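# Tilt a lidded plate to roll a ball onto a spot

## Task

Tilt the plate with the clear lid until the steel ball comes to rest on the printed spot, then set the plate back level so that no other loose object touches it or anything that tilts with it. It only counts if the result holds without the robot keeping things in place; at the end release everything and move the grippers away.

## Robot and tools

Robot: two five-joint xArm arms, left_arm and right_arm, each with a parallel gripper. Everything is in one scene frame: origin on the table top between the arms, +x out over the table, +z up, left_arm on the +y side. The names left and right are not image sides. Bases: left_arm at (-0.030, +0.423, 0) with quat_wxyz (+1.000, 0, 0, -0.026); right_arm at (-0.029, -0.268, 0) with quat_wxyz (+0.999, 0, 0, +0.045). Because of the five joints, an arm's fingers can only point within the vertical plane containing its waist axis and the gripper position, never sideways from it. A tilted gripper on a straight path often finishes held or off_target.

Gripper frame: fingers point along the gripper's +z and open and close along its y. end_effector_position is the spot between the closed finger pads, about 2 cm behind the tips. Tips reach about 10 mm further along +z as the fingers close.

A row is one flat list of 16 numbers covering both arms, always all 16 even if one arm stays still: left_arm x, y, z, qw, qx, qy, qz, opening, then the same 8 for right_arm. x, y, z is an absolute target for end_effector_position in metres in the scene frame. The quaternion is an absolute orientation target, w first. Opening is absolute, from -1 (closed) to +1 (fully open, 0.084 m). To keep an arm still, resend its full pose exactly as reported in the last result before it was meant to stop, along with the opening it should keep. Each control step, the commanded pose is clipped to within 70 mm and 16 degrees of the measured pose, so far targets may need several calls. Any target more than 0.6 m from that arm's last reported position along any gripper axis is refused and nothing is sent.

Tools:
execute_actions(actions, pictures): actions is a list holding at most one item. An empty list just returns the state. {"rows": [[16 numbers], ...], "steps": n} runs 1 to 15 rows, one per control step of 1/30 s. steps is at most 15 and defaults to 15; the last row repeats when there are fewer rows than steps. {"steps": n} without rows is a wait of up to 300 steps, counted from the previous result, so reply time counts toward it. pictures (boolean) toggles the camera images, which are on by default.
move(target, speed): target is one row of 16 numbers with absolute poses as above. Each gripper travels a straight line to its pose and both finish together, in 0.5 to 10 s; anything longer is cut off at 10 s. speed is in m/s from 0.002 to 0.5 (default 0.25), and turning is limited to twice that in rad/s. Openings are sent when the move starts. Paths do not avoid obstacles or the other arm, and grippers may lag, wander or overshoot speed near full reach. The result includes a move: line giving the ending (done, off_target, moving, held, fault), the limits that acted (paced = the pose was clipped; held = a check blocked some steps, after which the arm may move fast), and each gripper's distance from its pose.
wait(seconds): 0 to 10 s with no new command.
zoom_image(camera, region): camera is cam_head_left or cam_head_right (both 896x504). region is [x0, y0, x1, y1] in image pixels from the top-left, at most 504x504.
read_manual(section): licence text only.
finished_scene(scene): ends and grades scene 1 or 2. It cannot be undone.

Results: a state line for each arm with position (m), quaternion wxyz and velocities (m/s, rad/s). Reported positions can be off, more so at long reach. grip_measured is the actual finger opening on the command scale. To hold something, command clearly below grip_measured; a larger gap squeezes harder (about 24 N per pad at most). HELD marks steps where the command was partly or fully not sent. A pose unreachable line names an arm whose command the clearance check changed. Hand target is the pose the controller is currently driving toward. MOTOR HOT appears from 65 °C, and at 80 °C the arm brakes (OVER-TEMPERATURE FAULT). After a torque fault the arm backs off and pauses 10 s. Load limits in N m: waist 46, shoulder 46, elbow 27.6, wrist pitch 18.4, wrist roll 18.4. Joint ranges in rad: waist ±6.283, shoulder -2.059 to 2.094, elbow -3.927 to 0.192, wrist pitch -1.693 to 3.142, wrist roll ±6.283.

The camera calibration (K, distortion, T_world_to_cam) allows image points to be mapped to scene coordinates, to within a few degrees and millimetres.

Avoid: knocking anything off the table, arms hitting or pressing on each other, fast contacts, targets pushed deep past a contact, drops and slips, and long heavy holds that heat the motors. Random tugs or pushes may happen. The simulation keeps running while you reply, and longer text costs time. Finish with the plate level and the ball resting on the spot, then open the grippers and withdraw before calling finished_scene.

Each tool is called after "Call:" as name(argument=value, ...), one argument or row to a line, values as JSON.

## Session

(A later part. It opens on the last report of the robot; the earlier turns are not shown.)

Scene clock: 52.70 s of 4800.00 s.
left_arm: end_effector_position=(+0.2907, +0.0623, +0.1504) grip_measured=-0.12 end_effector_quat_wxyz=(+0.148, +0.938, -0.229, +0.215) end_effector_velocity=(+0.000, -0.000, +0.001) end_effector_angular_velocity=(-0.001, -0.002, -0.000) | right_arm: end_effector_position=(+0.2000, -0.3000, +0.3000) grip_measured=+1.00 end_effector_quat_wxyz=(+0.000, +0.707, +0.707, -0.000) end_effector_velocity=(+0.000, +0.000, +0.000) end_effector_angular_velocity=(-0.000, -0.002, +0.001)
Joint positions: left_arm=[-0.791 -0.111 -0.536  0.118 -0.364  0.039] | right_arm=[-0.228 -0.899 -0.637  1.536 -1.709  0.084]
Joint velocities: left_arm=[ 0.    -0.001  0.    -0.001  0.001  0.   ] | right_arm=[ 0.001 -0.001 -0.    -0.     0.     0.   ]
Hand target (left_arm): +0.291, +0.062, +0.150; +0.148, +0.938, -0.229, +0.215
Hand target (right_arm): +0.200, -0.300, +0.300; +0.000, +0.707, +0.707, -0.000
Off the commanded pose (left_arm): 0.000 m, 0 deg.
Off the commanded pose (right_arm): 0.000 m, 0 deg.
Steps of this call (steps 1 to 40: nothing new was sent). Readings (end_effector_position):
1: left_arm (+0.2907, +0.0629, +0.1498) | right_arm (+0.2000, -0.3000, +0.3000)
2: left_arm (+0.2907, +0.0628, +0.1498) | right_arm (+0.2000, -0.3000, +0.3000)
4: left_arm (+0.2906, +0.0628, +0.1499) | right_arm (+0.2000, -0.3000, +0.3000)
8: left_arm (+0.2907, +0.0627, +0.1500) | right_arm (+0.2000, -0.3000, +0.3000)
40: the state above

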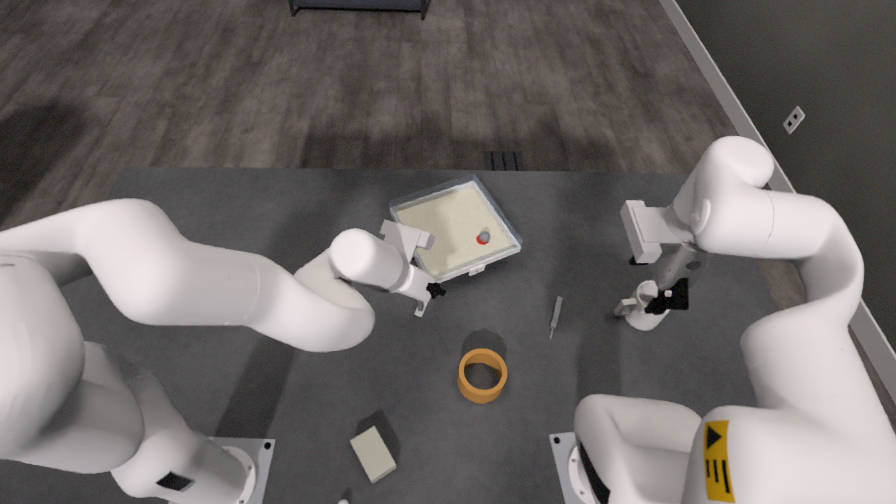

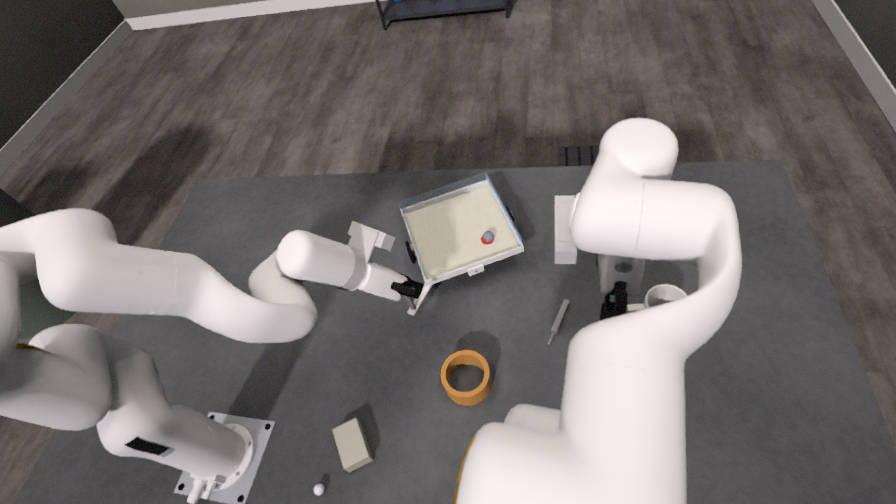

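Call:
move(
  target=[0.2907,0.0625,0.1504,0.146,0.938,-0.228,0.217,1,0.2,-0.3,0.3,0,0.7,0.7,0,1],
)

Call:
move(
  target=[0.245,0.113,0.27,0.146,0.938,-0.228,0.217,1,0.2,-0.3,0.3,0,0.7,0.7,0,1],
  speed=0.15,
)

Scene clock: 54.83 s of 4800.00 s.
left_arm: end_effector_position=(+0.2908, +0.0625, +0.1504) grip_measured=+1.00 end_effector_quat_wxyz=(+0.148, +0.938, -0.229, +0.215) end_effector_velocity=(+0.000, +0.000, +0.000) end_effector_angular_velocity=(+0.001, -0.001, -0.001) | right_arm: end_effector_position=(+0.2000, -0.3000, +0.3000) grip_measured=+1.00 end_effector_quat_wxyz=(+0.000, +0.707, +0.707, -0.000) end_effector_velocity=(-0.000, -0.000, -0.000) end_effector_angular_velocity=(+0.000, +0.000, -0.001)
Joint positions: left_arm=[-0.791 -0.111 -0.536  0.118 -0.364  0.084] | right_arm=[-0.228 -0.899 -0.637  1.536 -1.709  0.084]
Joint velocities: left_arm=[ 0.001 -0.001  0.     0.001  0.003  0.   ] | right_arm=[-0. -0.  0.  0.  0.  0.]
Hand target (left_arm): +0.291, +0.063, +0.150; +0.148, +0.938, -0.229, +0.215
Hand target (right_arm): +0.200, -0.300, +0.300; +0.000, +0.707, +0.707, -0.000
Off the commanded pose (left_arm): 0.000 m, 0 deg.
Off the commanded pose (right_arm): 0.000 m, 0 deg.
move: done

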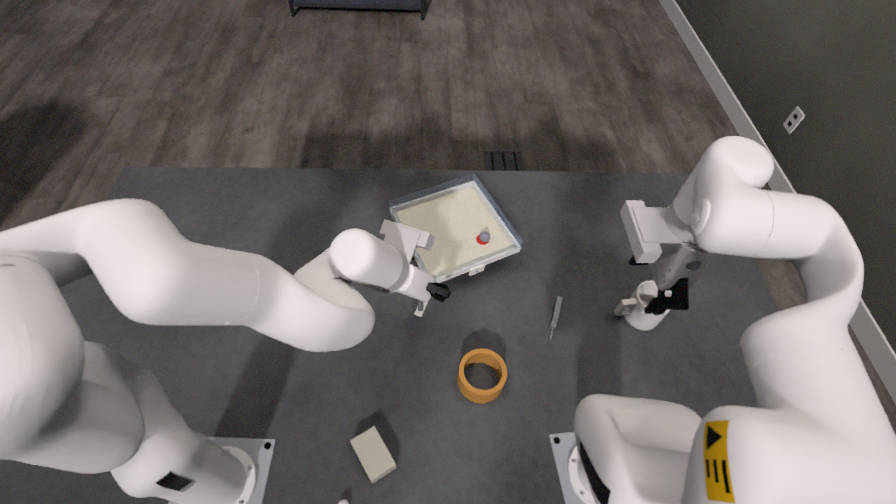

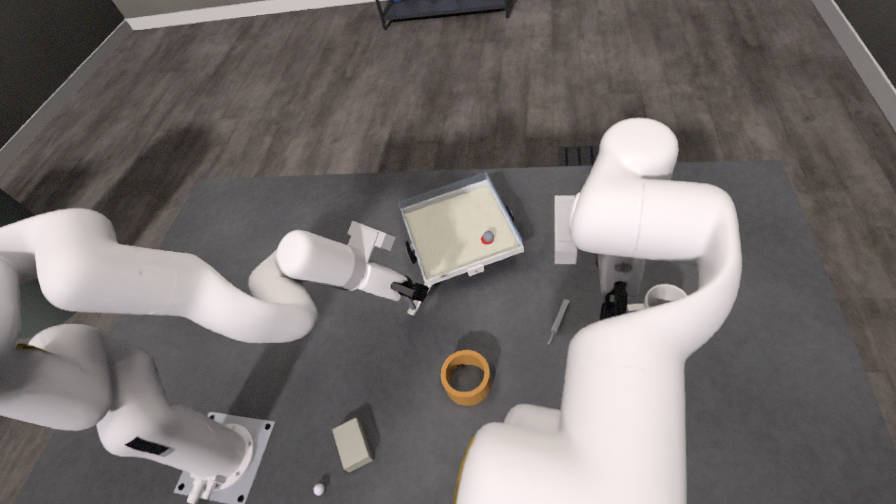

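Scene clock: 56.27 s of 4800.00 s.
left_arm: end_effector_position=(+0.2453, +0.1131, +0.2692) grip_measured=+1.00 end_effector_quat_wxyz=(+0.148, +0.938, -0.229, +0.215) end_effector_velocity=(-0.000, +0.001, +0.003) end_effector_angular_velocity=(-0.000, -0.001, -0.001) | right_arm: end_effector_position=(+0.2000, -0.3000, +0.3000) grip_measured=+1.00 end_effector_quat_wxyz=(+0.000, +0.707, +0.707, -0.000) end_effector_velocity=(-0.000, -0.000, -0.001) end_effector_angular_velocity=(+0.000, +0.002, -0.000)
Joint positions: left_arm=[-0.791 -0.61  -0.5    0.582 -0.364  0.084] | right_arm=[-0.228 -0.899 -0.637  1.536 -1.709  0.084]
Joint velocities: left_arm=[ 0.    -0.007 -0.003  0.008  0.001 -0.   ] | right_arm=[-0.     0.001  0.     0.     0.     0.   ]
Hand target (left_arm): +0.245, +0.113, +0.270; +0.148, +0.938, -0.229, +0.215
Hand target (right_arm): +0.200, -0.300, +0.300; +0.000, +0.707, +0.707, -0.000
Off the commanded pose (left_arm): 0.001 m, 0 deg.
Off the commanded pose (right_arm): 0.000 m, 0 deg.
move: done

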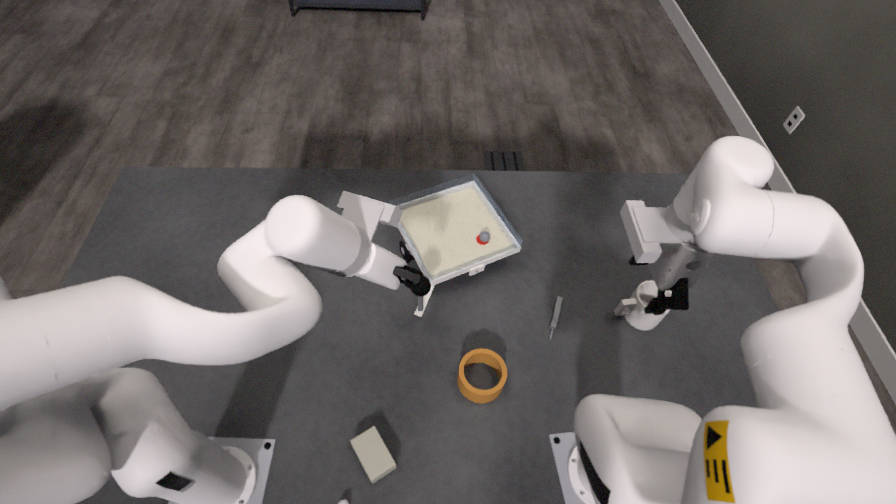

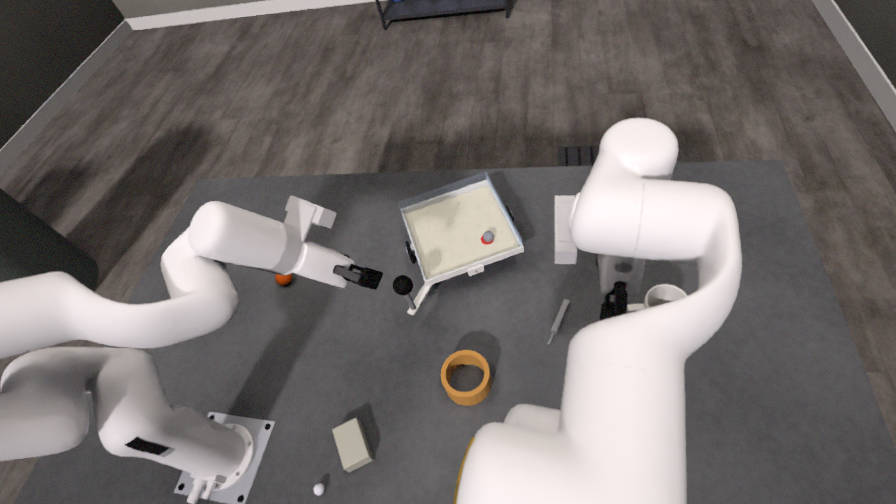

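Call:
finished_scene(
  scene=2,
)

The scene is finished: the task was done.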